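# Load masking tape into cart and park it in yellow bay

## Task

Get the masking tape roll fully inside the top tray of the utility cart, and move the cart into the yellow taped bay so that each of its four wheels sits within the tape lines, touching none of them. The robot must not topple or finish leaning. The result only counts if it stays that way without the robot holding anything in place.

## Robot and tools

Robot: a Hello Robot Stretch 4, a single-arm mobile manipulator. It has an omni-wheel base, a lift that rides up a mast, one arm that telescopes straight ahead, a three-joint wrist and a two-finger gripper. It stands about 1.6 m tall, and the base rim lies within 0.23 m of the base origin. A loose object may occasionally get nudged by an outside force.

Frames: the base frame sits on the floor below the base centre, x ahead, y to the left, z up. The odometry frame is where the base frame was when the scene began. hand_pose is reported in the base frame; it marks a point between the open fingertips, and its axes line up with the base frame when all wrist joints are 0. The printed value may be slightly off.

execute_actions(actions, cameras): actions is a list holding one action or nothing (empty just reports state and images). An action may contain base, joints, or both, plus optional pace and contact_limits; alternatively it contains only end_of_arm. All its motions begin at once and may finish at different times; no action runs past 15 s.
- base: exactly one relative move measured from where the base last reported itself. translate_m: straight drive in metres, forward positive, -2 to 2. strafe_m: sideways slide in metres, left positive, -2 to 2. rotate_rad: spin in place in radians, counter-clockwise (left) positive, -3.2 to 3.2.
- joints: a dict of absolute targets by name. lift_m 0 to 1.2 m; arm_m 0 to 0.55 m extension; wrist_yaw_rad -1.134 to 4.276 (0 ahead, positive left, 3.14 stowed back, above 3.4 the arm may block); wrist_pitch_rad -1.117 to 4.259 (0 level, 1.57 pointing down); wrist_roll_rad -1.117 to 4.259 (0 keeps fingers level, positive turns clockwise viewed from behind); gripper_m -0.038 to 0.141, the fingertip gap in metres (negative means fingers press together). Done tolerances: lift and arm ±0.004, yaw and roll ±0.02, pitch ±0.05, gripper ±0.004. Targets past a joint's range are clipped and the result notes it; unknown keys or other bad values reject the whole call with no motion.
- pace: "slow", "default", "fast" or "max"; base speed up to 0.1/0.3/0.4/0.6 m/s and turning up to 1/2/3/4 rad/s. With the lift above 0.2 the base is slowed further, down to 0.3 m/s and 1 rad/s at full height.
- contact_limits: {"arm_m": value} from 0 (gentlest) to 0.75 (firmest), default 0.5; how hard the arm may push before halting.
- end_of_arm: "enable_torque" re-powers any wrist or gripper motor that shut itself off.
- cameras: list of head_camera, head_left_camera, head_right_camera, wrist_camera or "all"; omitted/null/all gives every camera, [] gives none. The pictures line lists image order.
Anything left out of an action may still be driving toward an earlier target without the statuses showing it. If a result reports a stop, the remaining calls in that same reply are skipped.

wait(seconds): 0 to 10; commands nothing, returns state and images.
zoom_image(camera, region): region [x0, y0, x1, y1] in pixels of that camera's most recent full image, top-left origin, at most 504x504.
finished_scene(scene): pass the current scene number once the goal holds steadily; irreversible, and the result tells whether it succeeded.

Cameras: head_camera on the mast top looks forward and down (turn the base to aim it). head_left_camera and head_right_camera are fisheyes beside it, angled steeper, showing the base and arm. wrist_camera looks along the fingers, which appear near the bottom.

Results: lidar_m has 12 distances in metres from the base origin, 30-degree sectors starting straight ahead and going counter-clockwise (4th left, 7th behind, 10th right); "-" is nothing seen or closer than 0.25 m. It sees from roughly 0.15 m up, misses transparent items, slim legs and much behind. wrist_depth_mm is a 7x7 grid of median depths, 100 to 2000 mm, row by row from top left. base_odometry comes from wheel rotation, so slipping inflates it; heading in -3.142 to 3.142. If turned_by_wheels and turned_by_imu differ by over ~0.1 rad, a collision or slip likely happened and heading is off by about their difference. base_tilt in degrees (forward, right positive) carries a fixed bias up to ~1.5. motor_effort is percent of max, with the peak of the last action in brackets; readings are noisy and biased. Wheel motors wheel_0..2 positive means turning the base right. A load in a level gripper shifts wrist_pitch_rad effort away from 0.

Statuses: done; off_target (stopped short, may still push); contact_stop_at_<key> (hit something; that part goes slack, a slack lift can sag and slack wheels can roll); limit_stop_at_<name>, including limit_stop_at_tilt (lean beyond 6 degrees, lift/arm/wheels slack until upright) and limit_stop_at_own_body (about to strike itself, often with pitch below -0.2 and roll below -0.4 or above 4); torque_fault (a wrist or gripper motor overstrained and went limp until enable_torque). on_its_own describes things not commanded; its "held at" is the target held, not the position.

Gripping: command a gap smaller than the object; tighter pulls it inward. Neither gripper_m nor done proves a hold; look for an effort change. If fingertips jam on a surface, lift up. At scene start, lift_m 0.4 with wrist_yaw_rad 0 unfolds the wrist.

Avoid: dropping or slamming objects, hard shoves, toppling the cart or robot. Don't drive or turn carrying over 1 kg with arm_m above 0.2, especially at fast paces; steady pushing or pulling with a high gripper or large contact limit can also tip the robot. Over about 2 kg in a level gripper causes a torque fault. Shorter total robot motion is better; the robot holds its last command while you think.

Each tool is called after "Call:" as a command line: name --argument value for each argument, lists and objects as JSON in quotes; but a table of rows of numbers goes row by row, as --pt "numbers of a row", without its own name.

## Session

Call:
execute_actions --actions '[]'

Scene clock: 0.00 s.
base_odometry: x=+0.000 y=+0.000 heading=+0.000 (m, m, rad; odometry frame)
turned_by_wheels: +0.000 (rad since the last result)
turned_by_imu: +0.000 (rad since the last result)
base_tilt: forward=-0.1 right=+0.3 (deg)
lidar_m: 1.79 2.03 1.35 1.21 2.30 1.63 1.63 0.89 0.74 0.71 0.81 1.78
base_status: not commanded
joint_positions: lift_m=+0.132 arm_m=-0.002 wrist_yaw_rad=+3.160 wrist_pitch_rad=-0.014 wrist_roll_rad=+0.004 gripper_m=+0.057
joint_status: not commanded
motor_effort: lift_m=+18 arm_m=+0 wrist_yaw_rad=-1 wrist_pitch_rad=-6 wrist_roll_rad=+2 gripper_m=-2 wheel_0=+0 wheel_1=+0 wheel_2=+0 (%)
hand_pose: x=-0.1213 y=+0.0820 z=+0.3141 quat_wxyz=(-0.009, +0.007, +0.002, +1.000) (m; base frame)
wrist_depth_mm: - 142 228 - - 1863 1921 / - 111 141 - 1983 1863 1808 / - 112 140 - 1983 1921 1808 / 109 134 162 - - 1863 1863 / 213 - - - 1983 1863 1808 / 232 1281 214 1430 220 1576 1618 / 768 788 842 163 831 976 991
pictures: head_camera, head_left_camera, head_right_camera, wrist_camera
Images, in order (width x height): head_camera 420x560, head_left_camera 420x672, head_right_camera 420x672, wrist_camera 616x392.

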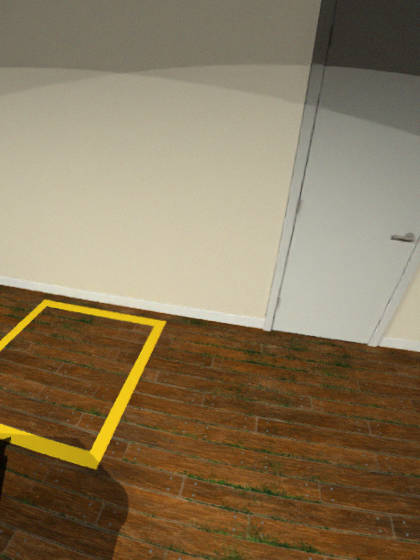

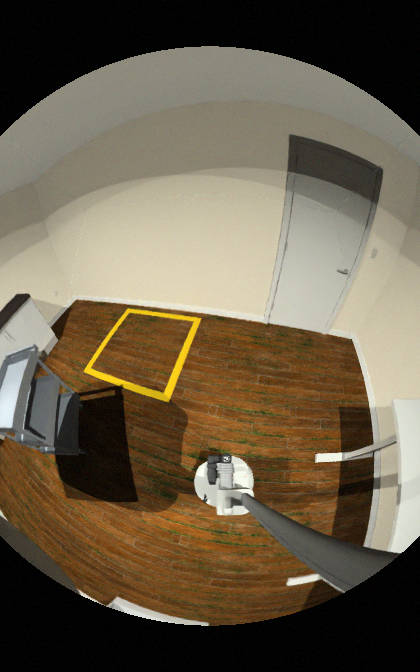

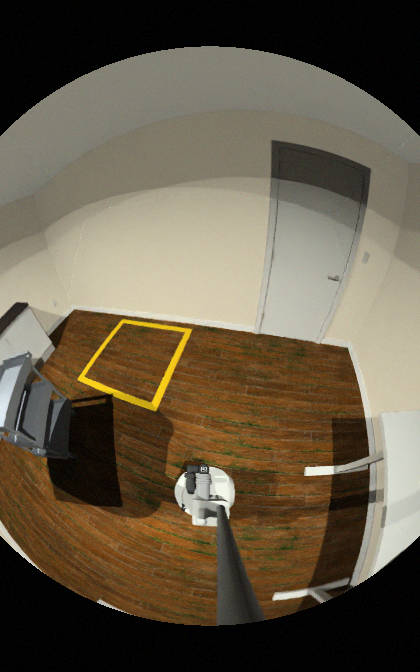

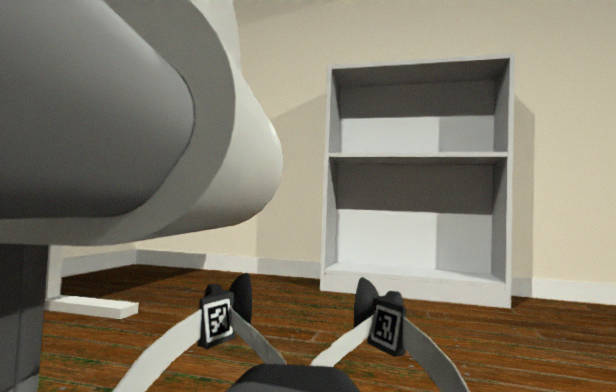

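Call:
zoom_image --camera "head_left_camera" --region '[0, 280, 220, 510]'

Call:
zoom_image --camera "head_left_camera" --region '[0, 330, 140, 480]'

Call:
zoom_image --camera "head_right_camera" --region '[260, 380, 420, 620]'

Call:
zoom_image --camera "head_camera" --region '[0, 260, 240, 500]'

Region (0, 280, 220, 510) of head_left_camera's 420x672 image, scaled by 2.191, with more detail than that image has; it fills the left 482 columns of this view, and the rest is white.

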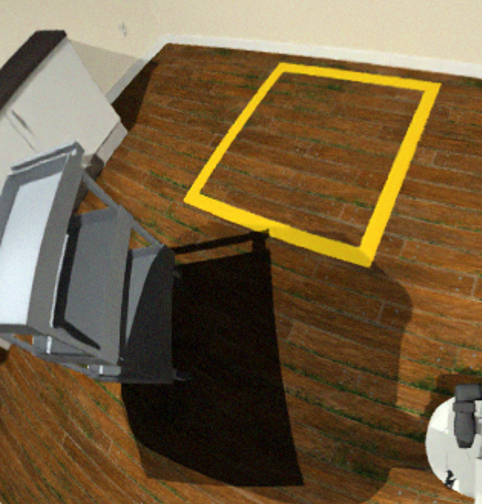

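Region (0, 330, 140, 480) of head_left_camera's 420x672 image, scaled by 3.360, with more detail than that image has; it fills the left 470 columns of this view, and the rest is white.

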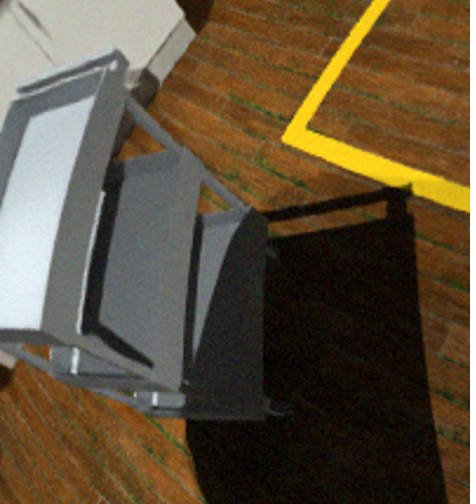

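Region (260, 380, 420, 620) of head_right_camera's 420x672 image, scaled by 2.100, with more detail than that image has.

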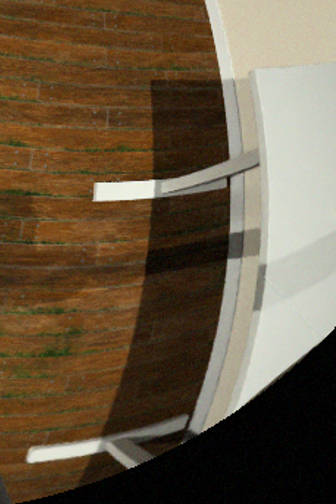

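Region (0, 260, 240, 500) of head_camera's 420x560 image, scaled by 2.100, with more detail than that image has.

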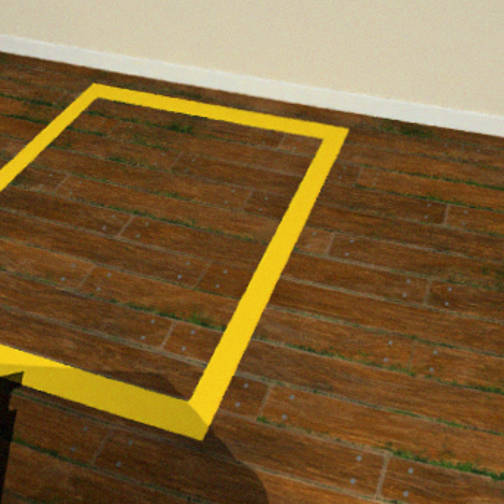

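Call:
execute_actions --actions '[{"base": {"rotate_rad": -1.95}, "joints": {"lift_m": 0.62, "wrist_yaw_rad": 1.57, "gripper_m": 0.095}, "pace": "fast"}]'

Scene clock: 122.30 s.
base_odometry: x=+0.000 y=+0.000 heading=-1.950 (m, m, rad; odometry frame)
turned_by_wheels: -1.950 (rad since the last result)
turned_by_imu: -1.964 (rad since the last result)
base_tilt: forward=+0.0 right=+0.2 (deg)
lidar_m: 0.71 0.70 1.87 1.77 1.80 2.22 1.28 1.22 2.17 1.63 1.29 0.81
base_status: done
joint_positions: lift_m=+0.620 arm_m=-0.002 wrist_yaw_rad=+1.570 wrist_pitch_rad=-0.014 wrist_roll_rad=+0.004 gripper_m=+0.095
joint_status: all done
motor_effort: lift_m=+23(24) arm_m=+0(0) wrist_yaw_rad=-2(8) wrist_pitch_rad=-8(7) wrist_roll_rad=+2(1) gripper_m=+1(8) wheel_0=+1(8) wheel_1=+0(9) wheel_2=+0(8) (%)
hand_pose: x=+0.2564 y=+0.2884 z=+0.8020 quat_wxyz=(+0.707, +0.006, -0.004, +0.707) (m; base frame)
wrist_depth_mm: 1708 1756 1863 1863 1921 - 1618 / 1756 1756 1808 1863 1921 1983 1576 / 1756 1756 1808 1863 1863 1983 1576 / 1708 1756 1756 1756 1863 - 1537 / 1708 1808 1863 1808 1863 1983 1537 / 1661 1708 222 1808 220 1983 1537 / 1661 1708 1756 153 1863 1921 1537
pictures: head_camera, head_left_camera, head_right_camera, wrist_camera
Images, in order (width x height): head_camera 420x560, head_left_camera 420x672, head_right_camera 420x672, wrist_camera 616x392.

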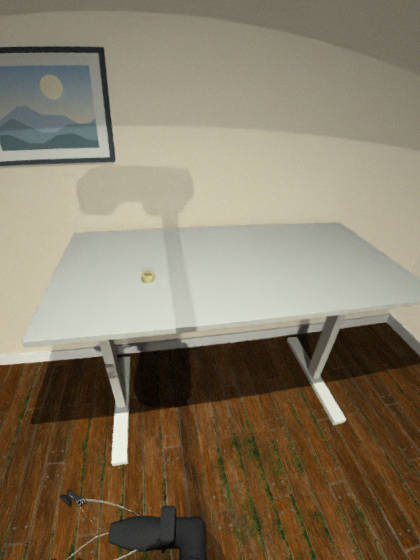

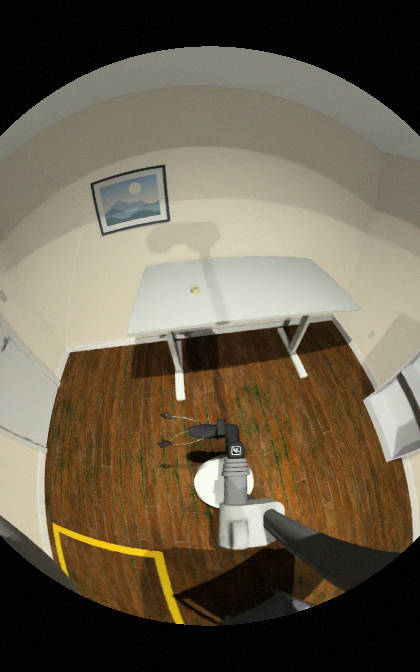

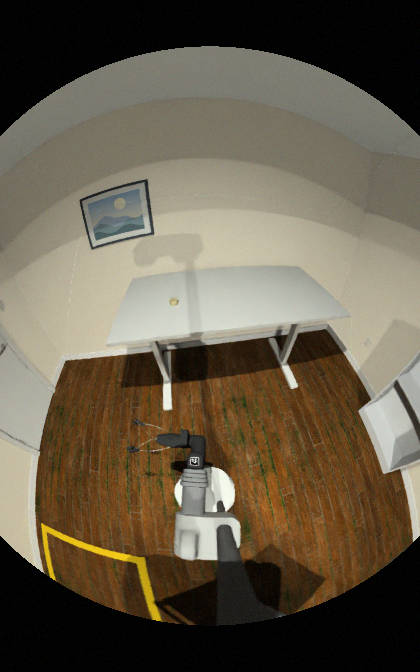

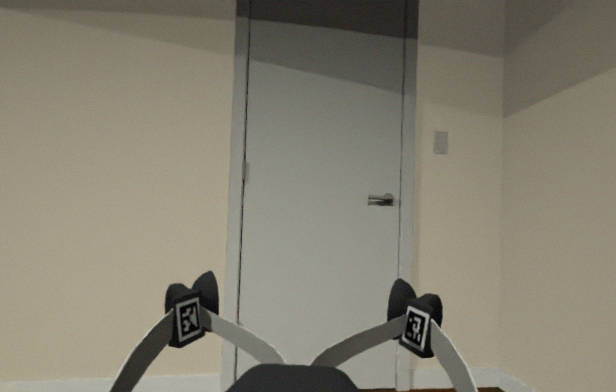

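Call:
zoom_image --camera "head_camera" --region '[0, 210, 260, 470]'

Call:
zoom_image --camera "head_camera" --region '[110, 250, 190, 350]'

Region (0, 210, 260, 470) of head_camera's 420x560 image, scaled by 1.938, with more detail than that image has.

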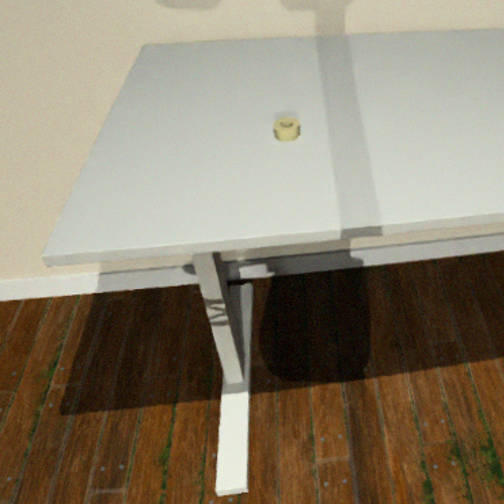

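Region (110, 250, 190, 350) of head_camera's 420x560 image, scaled by 5.040, with more detail than that image has; it fills the left 403 columns of this view, and the rest is white.

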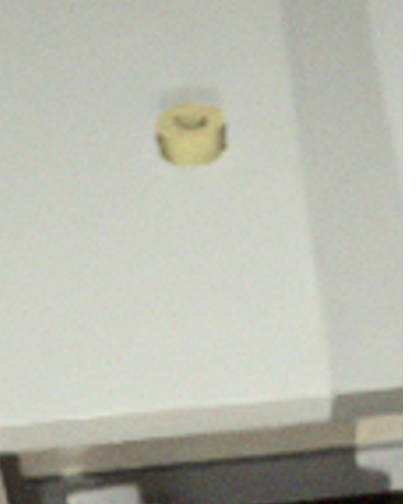

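Call:
execute_actions --actions '[{"base": {"rotate_rad": 0.188}, "joints": {"lift_m": 1.165, "wrist_pitch_rad": 1.57, "arm_m": 0.27}, "pace": "fast"}]'

Scene clock: 148.93 s.
base_odometry: x=+0.000 y=+0.000 heading=-1.762 (m, m, rad; odometry frame)
turned_by_wheels: +0.188 (rad since the last result)
turned_by_imu: +0.191 (rad since the last result)
base_tilt: forward=-0.1 right=+0.2 (deg)
lidar_m: 0.71 0.74 1.83 1.78 1.88 2.62 1.19 1.61 1.72 1.62 1.02 0.75
base_status: done
joint_positions: lift_m=+1.165 arm_m=+0.268 wrist_yaw_rad=+1.570 wrist_pitch_rad=+1.570 wrist_roll_rad=+0.004 gripper_m=+0.095
joint_status: all done
motor_effort: lift_m=+23(23) arm_m=+9(10) wrist_yaw_rad=-2(2) wrist_pitch_rad=+0(6) wrist_roll_rad=+2(1) gripper_m=-4(1) wheel_0=+0(5) wheel_1=+0(5) wheel_2=+0(5) (%)
hand_pose: x=+0.5268 y=+0.0002 z=+1.0544 quat_wxyz=(+0.501, -0.499, +0.501, +0.499) (m; base frame)
wrist_depth_mm: 1336 1336 1336 1281 1336 1281 334 / 1308 1308 1308 1308 1308 1308 334 / 1308 1308 1308 1281 1281 1281 329 / 1336 1078 1308 1281 1281 1255 329 / 1098 1060 1281 1281 1281 1281 325 / 1281 1281 222 1281 220 1281 325 / 1308 1281 1281 153 1255 1255 324
pictures: head_camera, head_left_camera, head_right_camera, wrist_camera
Images, in order (width x height): head_camera 420x560, head_left_camera 420x672, head_right_camera 420x672, wrist_camera 616x392.

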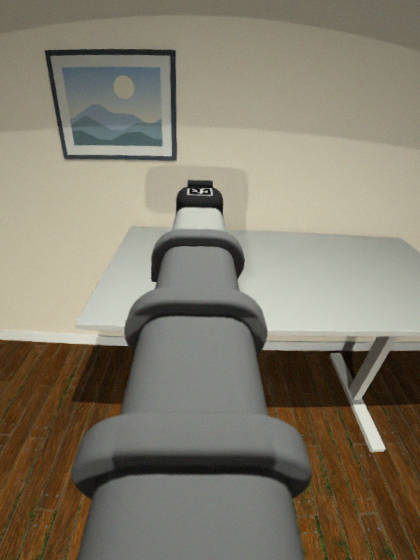

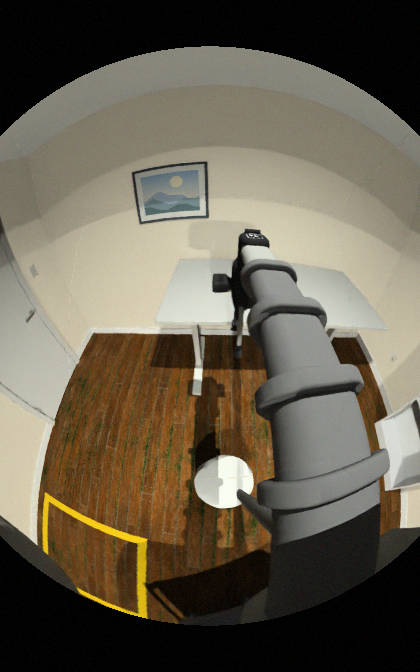

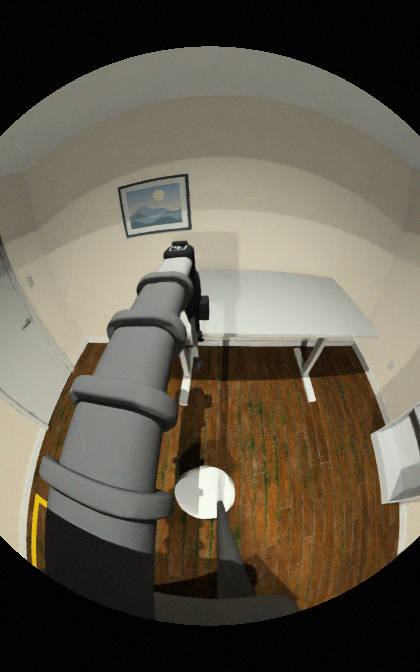

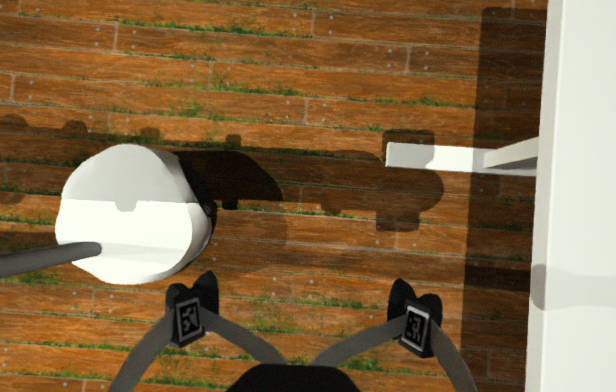

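Call:
execute_actions --actions '[{"base": {"translate_m": 0.225}, "joints": {"arm_m": 0.527, "lift_m": 1.142}, "pace": "fast"}]' --cameras '["wrist_camera"]'

Scene clock: 156.90 s.
base_odometry: x=-0.043 y=-0.221 heading=-1.761 (m, m, rad; odometry frame)
turned_by_wheels: +0.000 (rad since the last result)
turned_by_imu: +0.001 (rad since the last result)
base_tilt: forward=+0.0 right=+0.3 (deg)
lidar_m: 0.47 0.52 1.83 1.76 1.87 2.60 1.44 2.74 1.71 1.63 0.72 0.50
base_status: done
joint_positions: lift_m=+1.142 arm_m=+0.525 wrist_yaw_rad=+1.570 wrist_pitch_rad=+1.570 wrist_roll_rad=+0.004 gripper_m=+0.095
joint_status: all done
motor_effort: lift_m=+14(20) arm_m=+8(10) wrist_yaw_rad=-1(1) wrist_pitch_rad=+0(1) wrist_roll_rad=+1(1) gripper_m=+0(2) wheel_0=+1(6) wheel_1=+1(6) wheel_2=+3(11) (%)
hand_pose: x=+0.7838 y=+0.0002 z=+1.0321 quat_wxyz=(+0.501, -0.499, +0.501, +0.499) (m; base frame)
wrist_depth_mm: 314 312 314 310 312 312 310 / 314 314 310 310 309 309 307 / 314 310 309 310 309 307 306 / 314 312 310 309 309 307 306 / 312 309 307 307 307 307 304 / 310 310 222 306 220 304 304 / 309 307 304 153 304 304 304
pictures: wrist_camera
Images, in order (width x height): wrist_camera 616x392.

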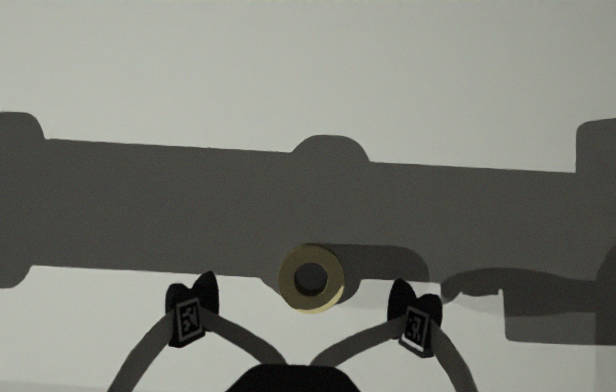

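Call:
zoom_image --camera "wrist_camera" --region '[150, 220, 460, 392]'

Region (150, 220, 460, 392) of wrist_camera's 616x392 image, scaled by 1.626.

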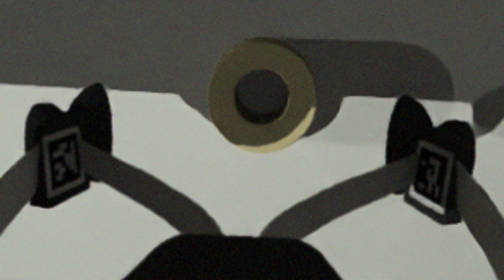

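Call:
execute_actions --actions '[{"joints": {"arm_m": 0.532, "lift_m": 1.092, "gripper_m": 0.072}, "pace": "fast"}]' --cameras '["wrist_camera"]'

Scene clock: 177.03 s.
base_odometry: x=-0.043 y=-0.221 heading=-1.762 (m, m, rad; odometry frame)
turned_by_wheels: +0.000 (rad since the last result)
turned_by_imu: +0.001 (rad since the last result)
base_tilt: forward=-0.1 right=+0.3 (deg)
lidar_m: 0.48 0.51 1.83 1.75 1.86 2.61 1.42 2.70 1.72 1.61 0.72 0.52
base_status: not commanded
joint_positions: lift_m=+1.092 arm_m=+0.530 wrist_yaw_rad=+1.570 wrist_pitch_rad=+1.570 wrist_roll_rad=+0.004 gripper_m=+0.072
joint_status: all done
motor_effort: lift_m=+14(14) arm_m=+9(9) wrist_yaw_rad=-2(1) wrist_pitch_rad=+0(0) wrist_roll_rad=+2(1) gripper_m=-3(2) wheel_0=+1(1) wheel_1=+1(1) wheel_2=+2(2) (%)
hand_pose: x=+0.7888 y=+0.0002 z=+0.9821 quat_wxyz=(+0.501, -0.499, +0.501, +0.499) (m; base frame)
wrist_depth_mm: 263 264 262 262 260 260 260 / 262 262 260 260 260 258 257 / 263 262 259 259 259 258 257 / 260 259 259 257 257 258 256 / 259 258 259 258 257 256 255 / 259 258 213 233 218 255 255 / 257 258 256 159 255 254 254
pictures: wrist_camera
Images, in order (width x height): wrist_camera 616x392.

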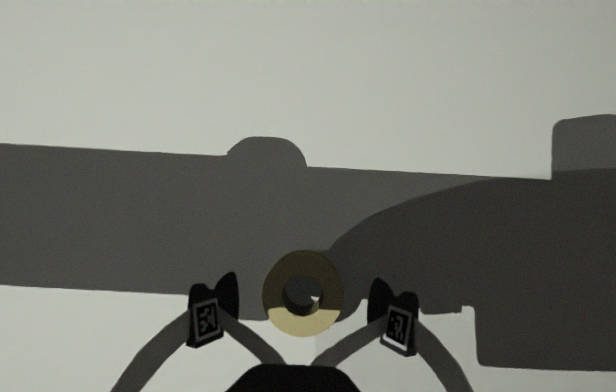

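Call:
execute_actions --actions '[{"joints": {"gripper_m": 0.015, "lift_m": 1.09}, "pace": "fast"}]' --cameras '["wrist_camera", "head_left_camera"]'

Scene clock: 181.03 s.
base_odometry: x=-0.043 y=-0.221 heading=-1.762 (m, m, rad; odometry frame)
turned_by_wheels: +0.000 (rad since the last result)
turned_by_imu: +0.001 (rad since the last result)
base_tilt: forward=-0.1 right=+0.3 (deg)
lidar_m: 0.48 0.52 1.83 1.76 1.89 2.60 1.44 2.74 1.71 1.62 0.69 0.51
base_status: not commanded
joint_positions: lift_m=+1.090 arm_m=+0.530 wrist_yaw_rad=+1.570 wrist_pitch_rad=+1.570 wrist_roll_rad=+0.004 gripper_m=+0.015
joint_status: all done
motor_effort: lift_m=+14(14) arm_m=+8(8) wrist_yaw_rad=-2(2) wrist_pitch_rad=+0(2) wrist_roll_rad=+2(1) gripper_m=-21(17) wheel_0=+1(1) wheel_1=+1(1) wheel_2=+2(2) (%)
hand_pose: x=+0.7888 y=+0.0002 z=+0.9801 quat_wxyz=(+0.501, -0.499, +0.501, +0.499) (m; base frame)
wrist_depth_mm: 263 262 260 258 258 258 257 / 259 259 258 257 257 257 256 / 259 259 258 257 256 256 255 / 259 257 256 257 256 255 254 / 257 257 256 256 255 254 253 / 256 256 208 223 253 253 252 / 256 254 255 253 252 253 253
pictures: head_left_camera, wrist_camera
Images, in order (width x height): head_left_camera 420x672, wrist_camera 616x392.

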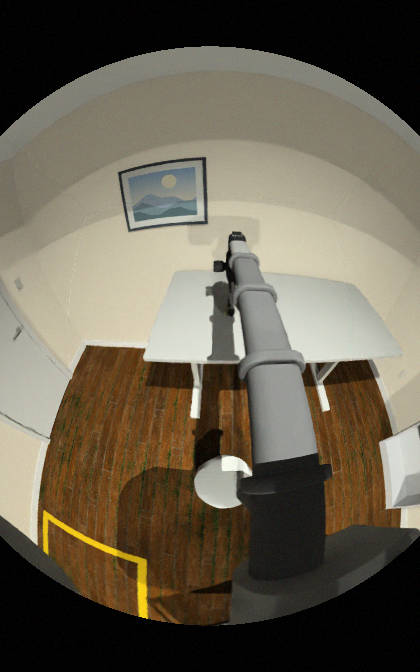

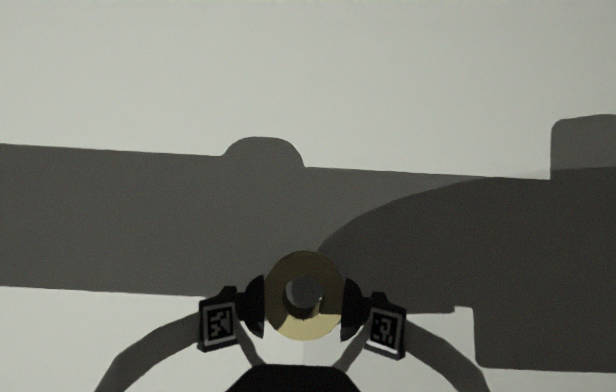

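Call:
execute_actions --actions '[{"base": {"rotate_rad": 3.165}, "joints": {"lift_m": 1.12, "arm_m": 0.25, "wrist_yaw_rad": 0.0, "wrist_roll_rad": -0.45}, "pace": "fast"}]'

Call:
zoom_image --camera "head_camera" --region '[100, 170, 420, 430]'

Scene clock: 237.83 s.
base_odometry: x=-0.043 y=-0.221 heading=+1.403 (m, m, rad; odometry frame)
turned_by_wheels: +3.165 (rad since the last result)
turned_by_imu: +3.192 (rad since the last result)
base_tilt: forward=+0.0 right=+0.2 (deg)
lidar_m: 1.42 2.64 1.68 1.61 0.68 0.49 0.48 0.52 1.85 1.77 1.87 2.69
base_status: done
joint_positions: lift_m=+1.120 arm_m=+0.252 wrist_yaw_rad=+0.000 wrist_pitch_rad=+1.570 wrist_roll_rad=-0.450 gripper_m=+0.015
joint_status: all done
motor_effort: lift_m=+21(24) arm_m=-9(10) wrist_yaw_rad=-2(8) wrist_pitch_rad=-1(2) wrist_roll_rad=+1(4) gripper_m=-21(23) wheel_0=-2(7) wheel_1=-2(6) wheel_2=-1(3) (%)
hand_pose: x=+0.4227 y=-0.0874 z=+1.0095 quat_wxyz=(+0.690, -0.158, +0.689, +0.158) (m; base frame)
wrist_depth_mm: 1281 1281 1281 1281 1255 1255 1229 / 1281 1281 1255 1255 1255 1255 1255 / 1308 1308 1255 1281 1255 1255 1255 / 1281 1281 1255 1255 1255 1255 1255 / 1281 1281 1255 1255 1255 1229 1229 / 1255 1255 207 224 1229 1205 1255 / 1255 1025 1025 1042 1229 1229 1205
pictures: head_camera, head_left_camera, head_right_camera, wrist_camera
Images, in order (width x height): head_camera 420x560, head_left_camera 420x672, head_right_camera 420x672, wrist_camera 616x392.

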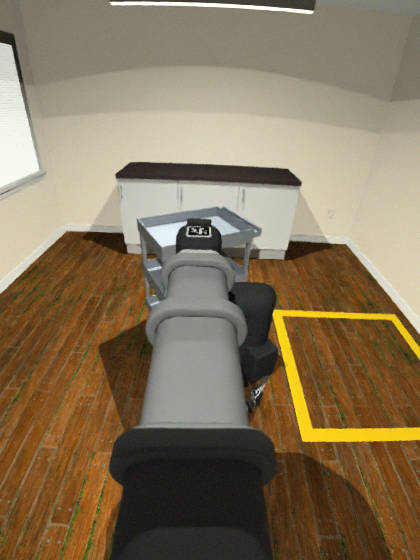

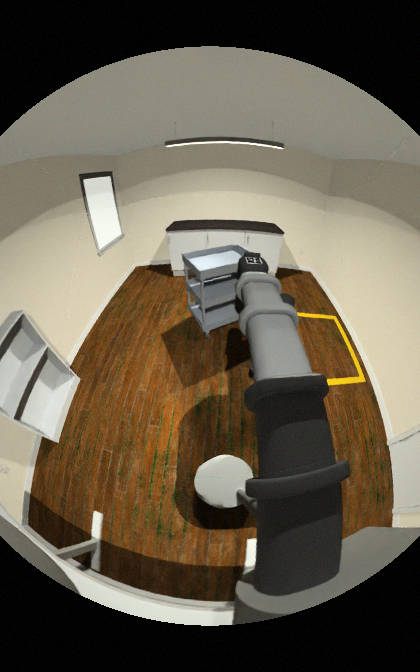

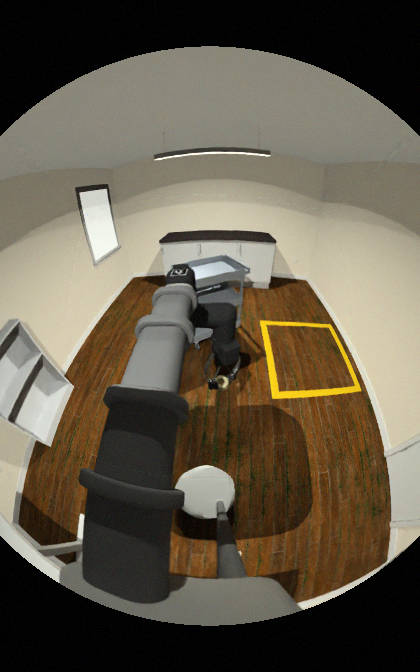

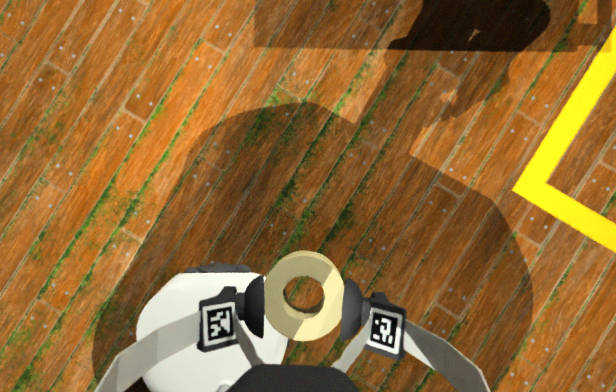

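Region (100, 170, 420, 430) of head_camera's 420x560 image, scaled by 1.575, with more detail than that image has; it fills the top 410 rows of this view, and the rest is white.

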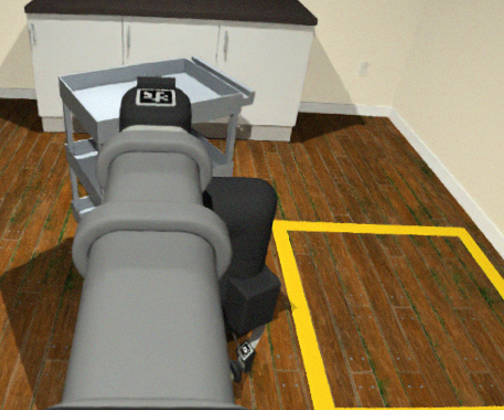

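Call:
zoom_image --camera "head_camera" --region '[125, 190, 275, 290]'

Call:
zoom_image --camera "head_camera" --region '[250, 290, 420, 460]'

Call:
zoom_image --camera "head_left_camera" --region '[160, 235, 270, 345]'

Call:
zoom_image --camera "head_right_camera" --region '[170, 245, 280, 355]'

Region (125, 190, 275, 290) of head_camera's 420x560 image, scaled by 3.360, with more detail than that image has.

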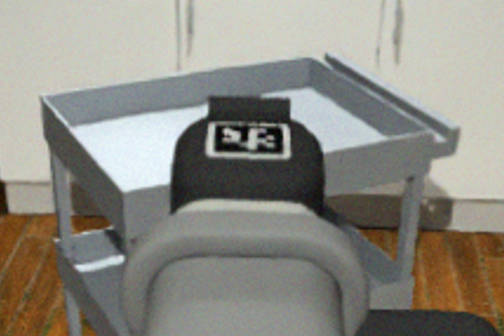

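Region (250, 290, 420, 460) of head_camera's 420x560 image, scaled by 2.965, with more detail than that image has.

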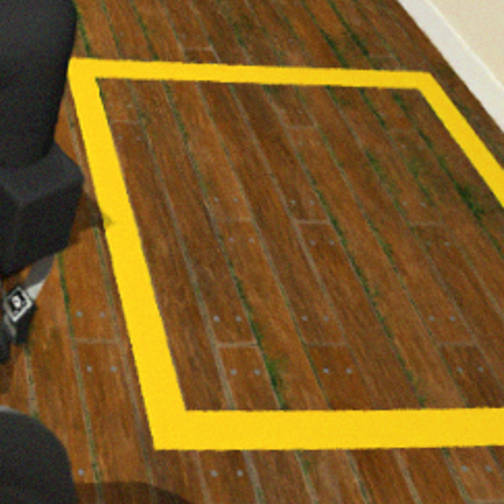

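Region (160, 235, 270, 345) of head_left_camera's 420x672 image, scaled by 4.582, with more detail than that image has.

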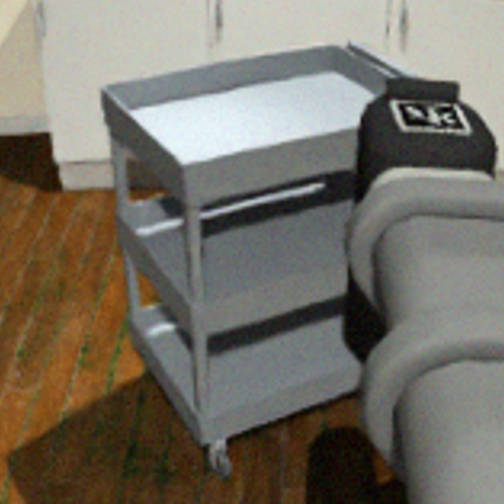

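Region (170, 245, 280, 355) of head_right_camera's 420x672 image, scaled by 4.582, with more detail than that image has.

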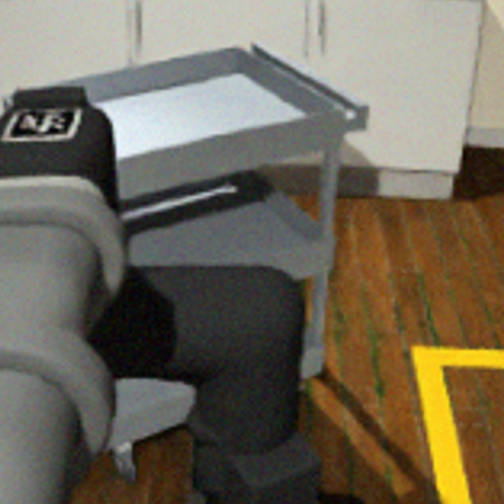

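Call:
execute_actions --actions '[]'

Scene clock: 279.07 s.
base_odometry: x=-0.043 y=-0.221 heading=+1.403 (m, m, rad; odometry frame)
turned_by_wheels: +0.000 (rad since the last result)
turned_by_imu: +0.001 (rad since the last result)
base_tilt: forward=+0.0 right=+0.2 (deg)
lidar_m: 1.41 2.62 1.69 1.62 0.69 0.50 0.47 0.52 1.84 1.76 1.90 2.67
base_status: done
joint_positions: lift_m=+1.120 arm_m=+0.252 wrist_yaw_rad=+0.000 wrist_pitch_rad=+1.570 wrist_roll_rad=-0.450 gripper_m=+0.015
joint_status: all done
motor_effort: lift_m=+21(24) arm_m=-9(10) wrist_yaw_rad=-2(8) wrist_pitch_rad=-1(2) wrist_roll_rad=+1(4) gripper_m=-19(23) wheel_0=-2(7) wheel_1=-2(6) wheel_2=-1(3) (%)
hand_pose: x=+0.4227 y=-0.0874 z=+1.0095 quat_wxyz=(+0.690, -0.158, +0.689, +0.158) (m; base frame)
wrist_depth_mm: 1308 1308 1281 1229 1255 1255 1229 / 1281 1308 1308 1255 1229 1255 1255 / 1281 1255 1255 1281 1255 1255 1255 / 1255 1281 1229 1281 1255 1255 1229 / 1308 1255 1281 1255 1229 1229 1255 / 1281 1255 208 224 1255 1255 1229 / 1229 1025 1025 1060 1229 1229 1255
pictures: head_camera, head_left_camera, head_right_camera, wrist_camera
Images, in order (width x height): head_camera 420x560, head_left_camera 420x672, head_right_camera 420x672, wrist_camera 616x392.

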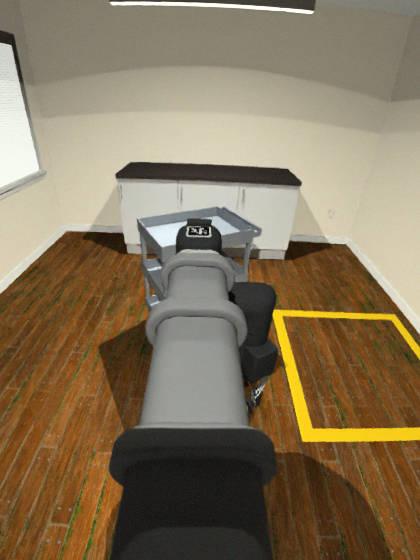

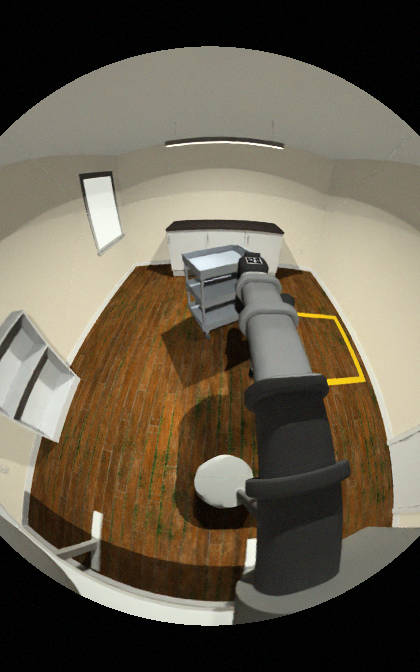

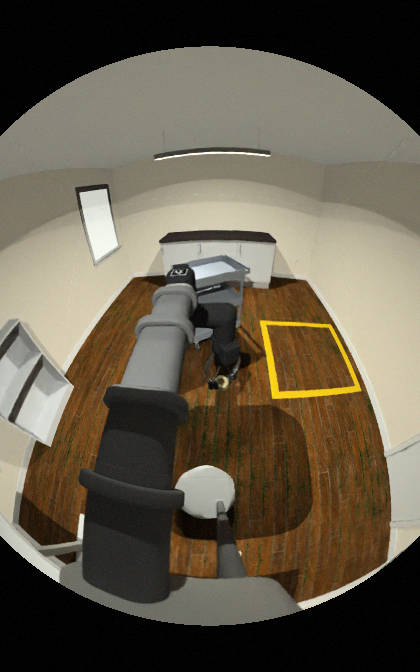

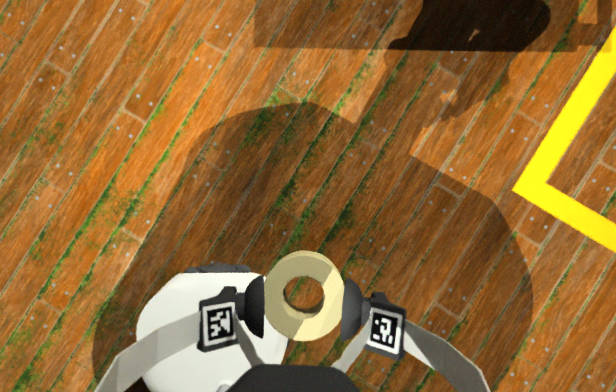

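Call:
execute_actions --actions '[{"base": {"translate_m": 1.13}, "joints": {"lift_m": 1.075, "arm_m": 0.5, "wrist_roll_rad": 0.45}, "pace": "fast"}]'

Scene clock: 404.03 s.
base_odometry: x=+0.146 y=+0.893 heading=+1.403 (m, m, rad; odometry frame)
turned_by_wheels: +0.000 (rad since the last result)
turned_by_imu: +0.000 (rad since the last result)
base_tilt: forward=-0.1 right=+0.3 (deg)
lidar_m: 0.34 0.33 1.92 1.62 1.66 1.68 1.97 2.50 1.92 1.83 1.94 0.50
base_status: done
joint_positions: lift_m=+1.075 arm_m=+0.499 wrist_yaw_rad=+0.000 wrist_pitch_rad=+1.570 wrist_roll_rad=+0.450 gripper_m=+0.015
joint_status: all done
motor_effort: lift_m=+14(19) arm_m=+8(9) wrist_yaw_rad=-2(3) wrist_pitch_rad=-1(4) wrist_roll_rad=+3(7) gripper_m=-22(22) wheel_0=+2(6) wheel_1=+1(4) wheel_2=+1(8) (%)
hand_pose: x=+0.6697 y=-0.0874 z=+0.9651 quat_wxyz=(+0.690, +0.158, +0.689, -0.157) (m; base frame)
wrist_depth_mm: 1229 370 404 394 340 1205 1229 / 1205 402 402 402 377 334 1205 / 368 399 402 399 399 364 330 / 399 397 399 399 399 399 351 / 397 397 397 399 397 397 366 / 394 397 208 224 394 394 1205 / 397 397 399 397 397 336 1182
pictures: head_camera, head_left_camera, head_right_camera, wrist_camera
Images, in order (width x height): head_camera 420x560, head_left_camera 420x672, head_right_camera 420x672, wrist_camera 616x392.

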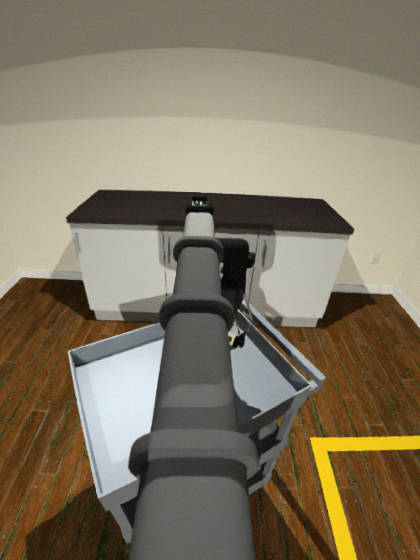

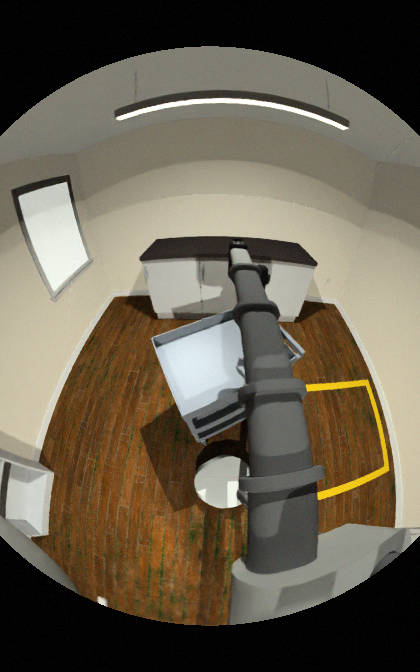

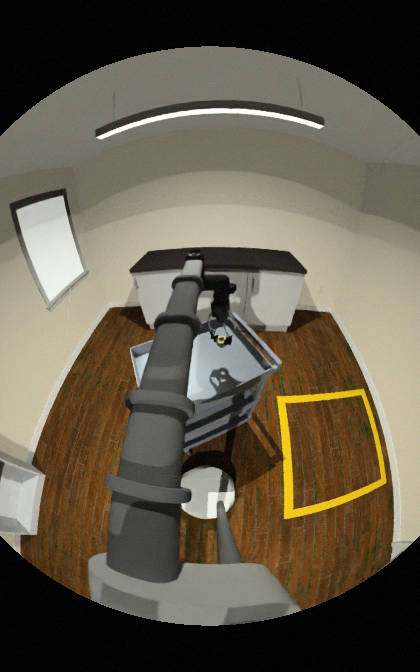

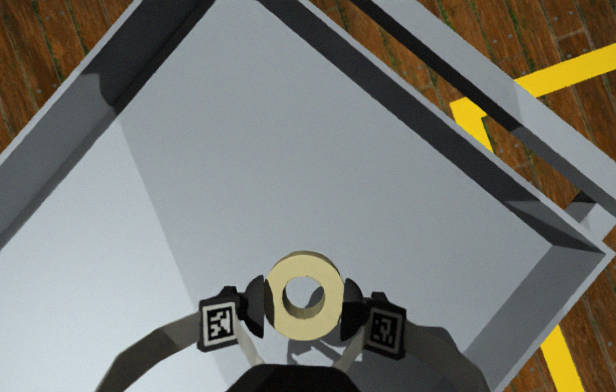

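Call:
zoom_image --camera "wrist_camera" --region '[376, 160, 616, 392]'

Call:
zoom_image --camera "wrist_camera" --region '[120, 0, 420, 200]'

Region (376, 160, 616, 392) of wrist_camera's 616x392 image, scaled by 2.100; it fills the top 487 rows of this view, and the rest is white.

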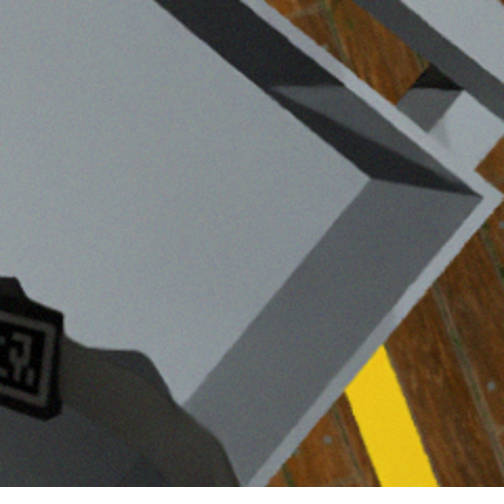

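Region (120, 0, 420, 200) of wrist_camera's 616x392 image, scaled by 1.680.

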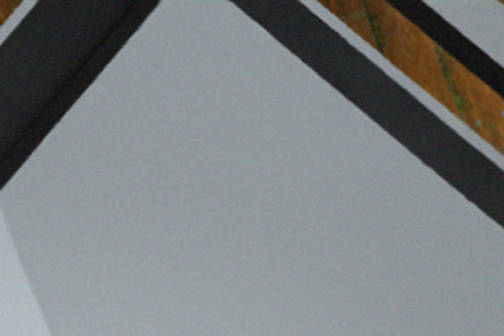

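Call:
zoom_image --camera "head_camera" --region '[220, 290, 360, 430]'

Call:
zoom_image --camera "head_camera" --region '[50, 320, 250, 560]'

Call:
zoom_image --camera "head_right_camera" --region '[160, 300, 400, 540]'

Call:
zoom_image --camera "head_left_camera" --region '[140, 360, 280, 500]'

Region (220, 290, 360, 430) of head_camera's 420x560 image, scaled by 3.600, with more detail than that image has.

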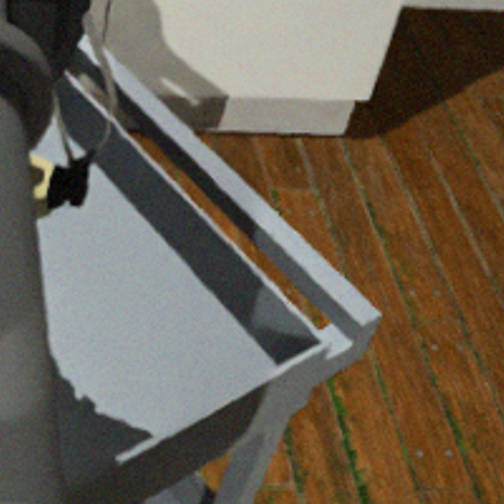

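Region (50, 320, 250, 560) of head_camera's 420x560 image, scaled by 2.100, with more detail than that image has.

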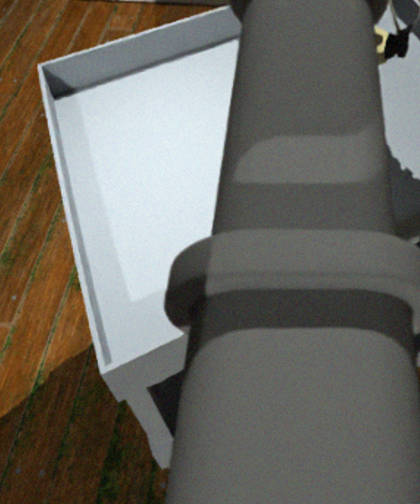

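Region (160, 300, 400, 540) of head_right_camera's 420x672 image, scaled by 2.100, with more detail than that image has.

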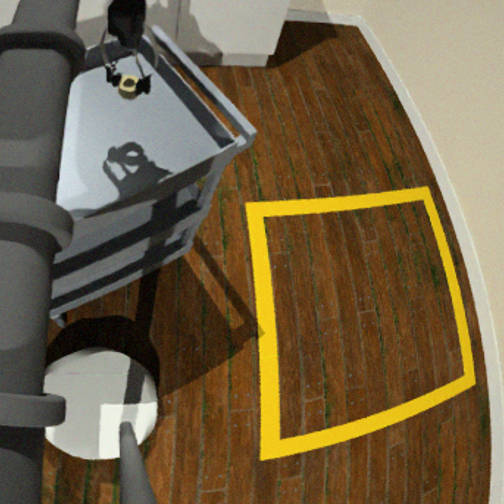

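Region (140, 360, 280, 500) of head_left_camera's 420x672 image, scaled by 3.600, with more detail than that image has.

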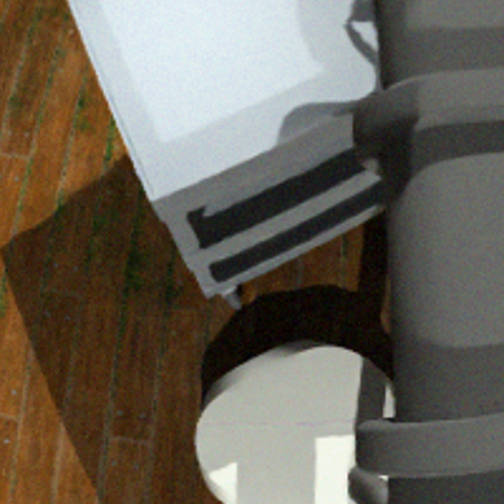

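Call:
zoom_image --camera "head_left_camera" --region '[180, 415, 240, 465]'

Call:
zoom_image --camera "head_right_camera" --region '[175, 390, 275, 470]'

Call:
zoom_image --camera "head_camera" --region '[240, 400, 340, 520]'

Region (180, 415, 240, 465) of head_left_camera's 420x672 image, scaled by 8.400, with more detail than that image has.

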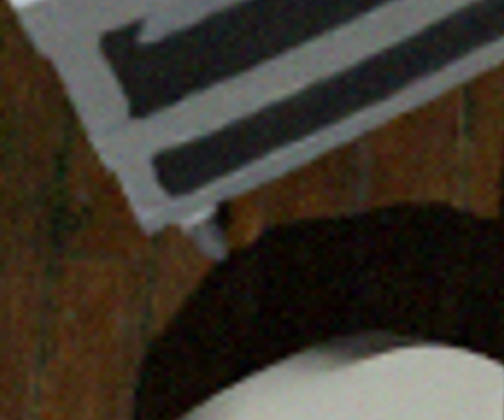

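Region (175, 390, 275, 470) of head_right_camera's 420x672 image, scaled by 5.040, with more detail than that image has; it fills the top 403 rows of this view, and the rest is white.

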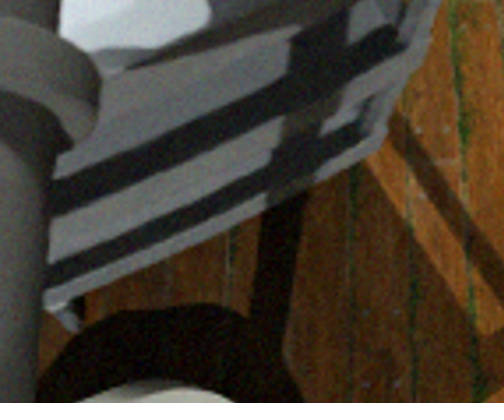

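Region (240, 400, 340, 520) of head_camera's 420x560 image, scaled by 4.200, with more detail than that image has.

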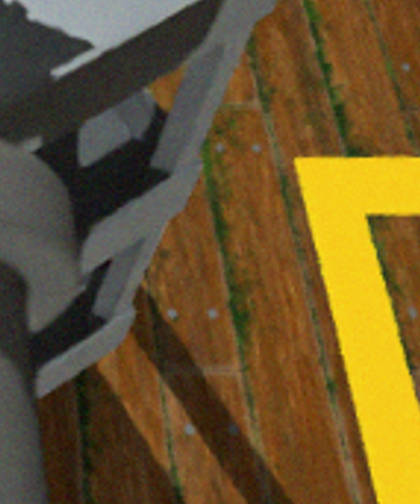

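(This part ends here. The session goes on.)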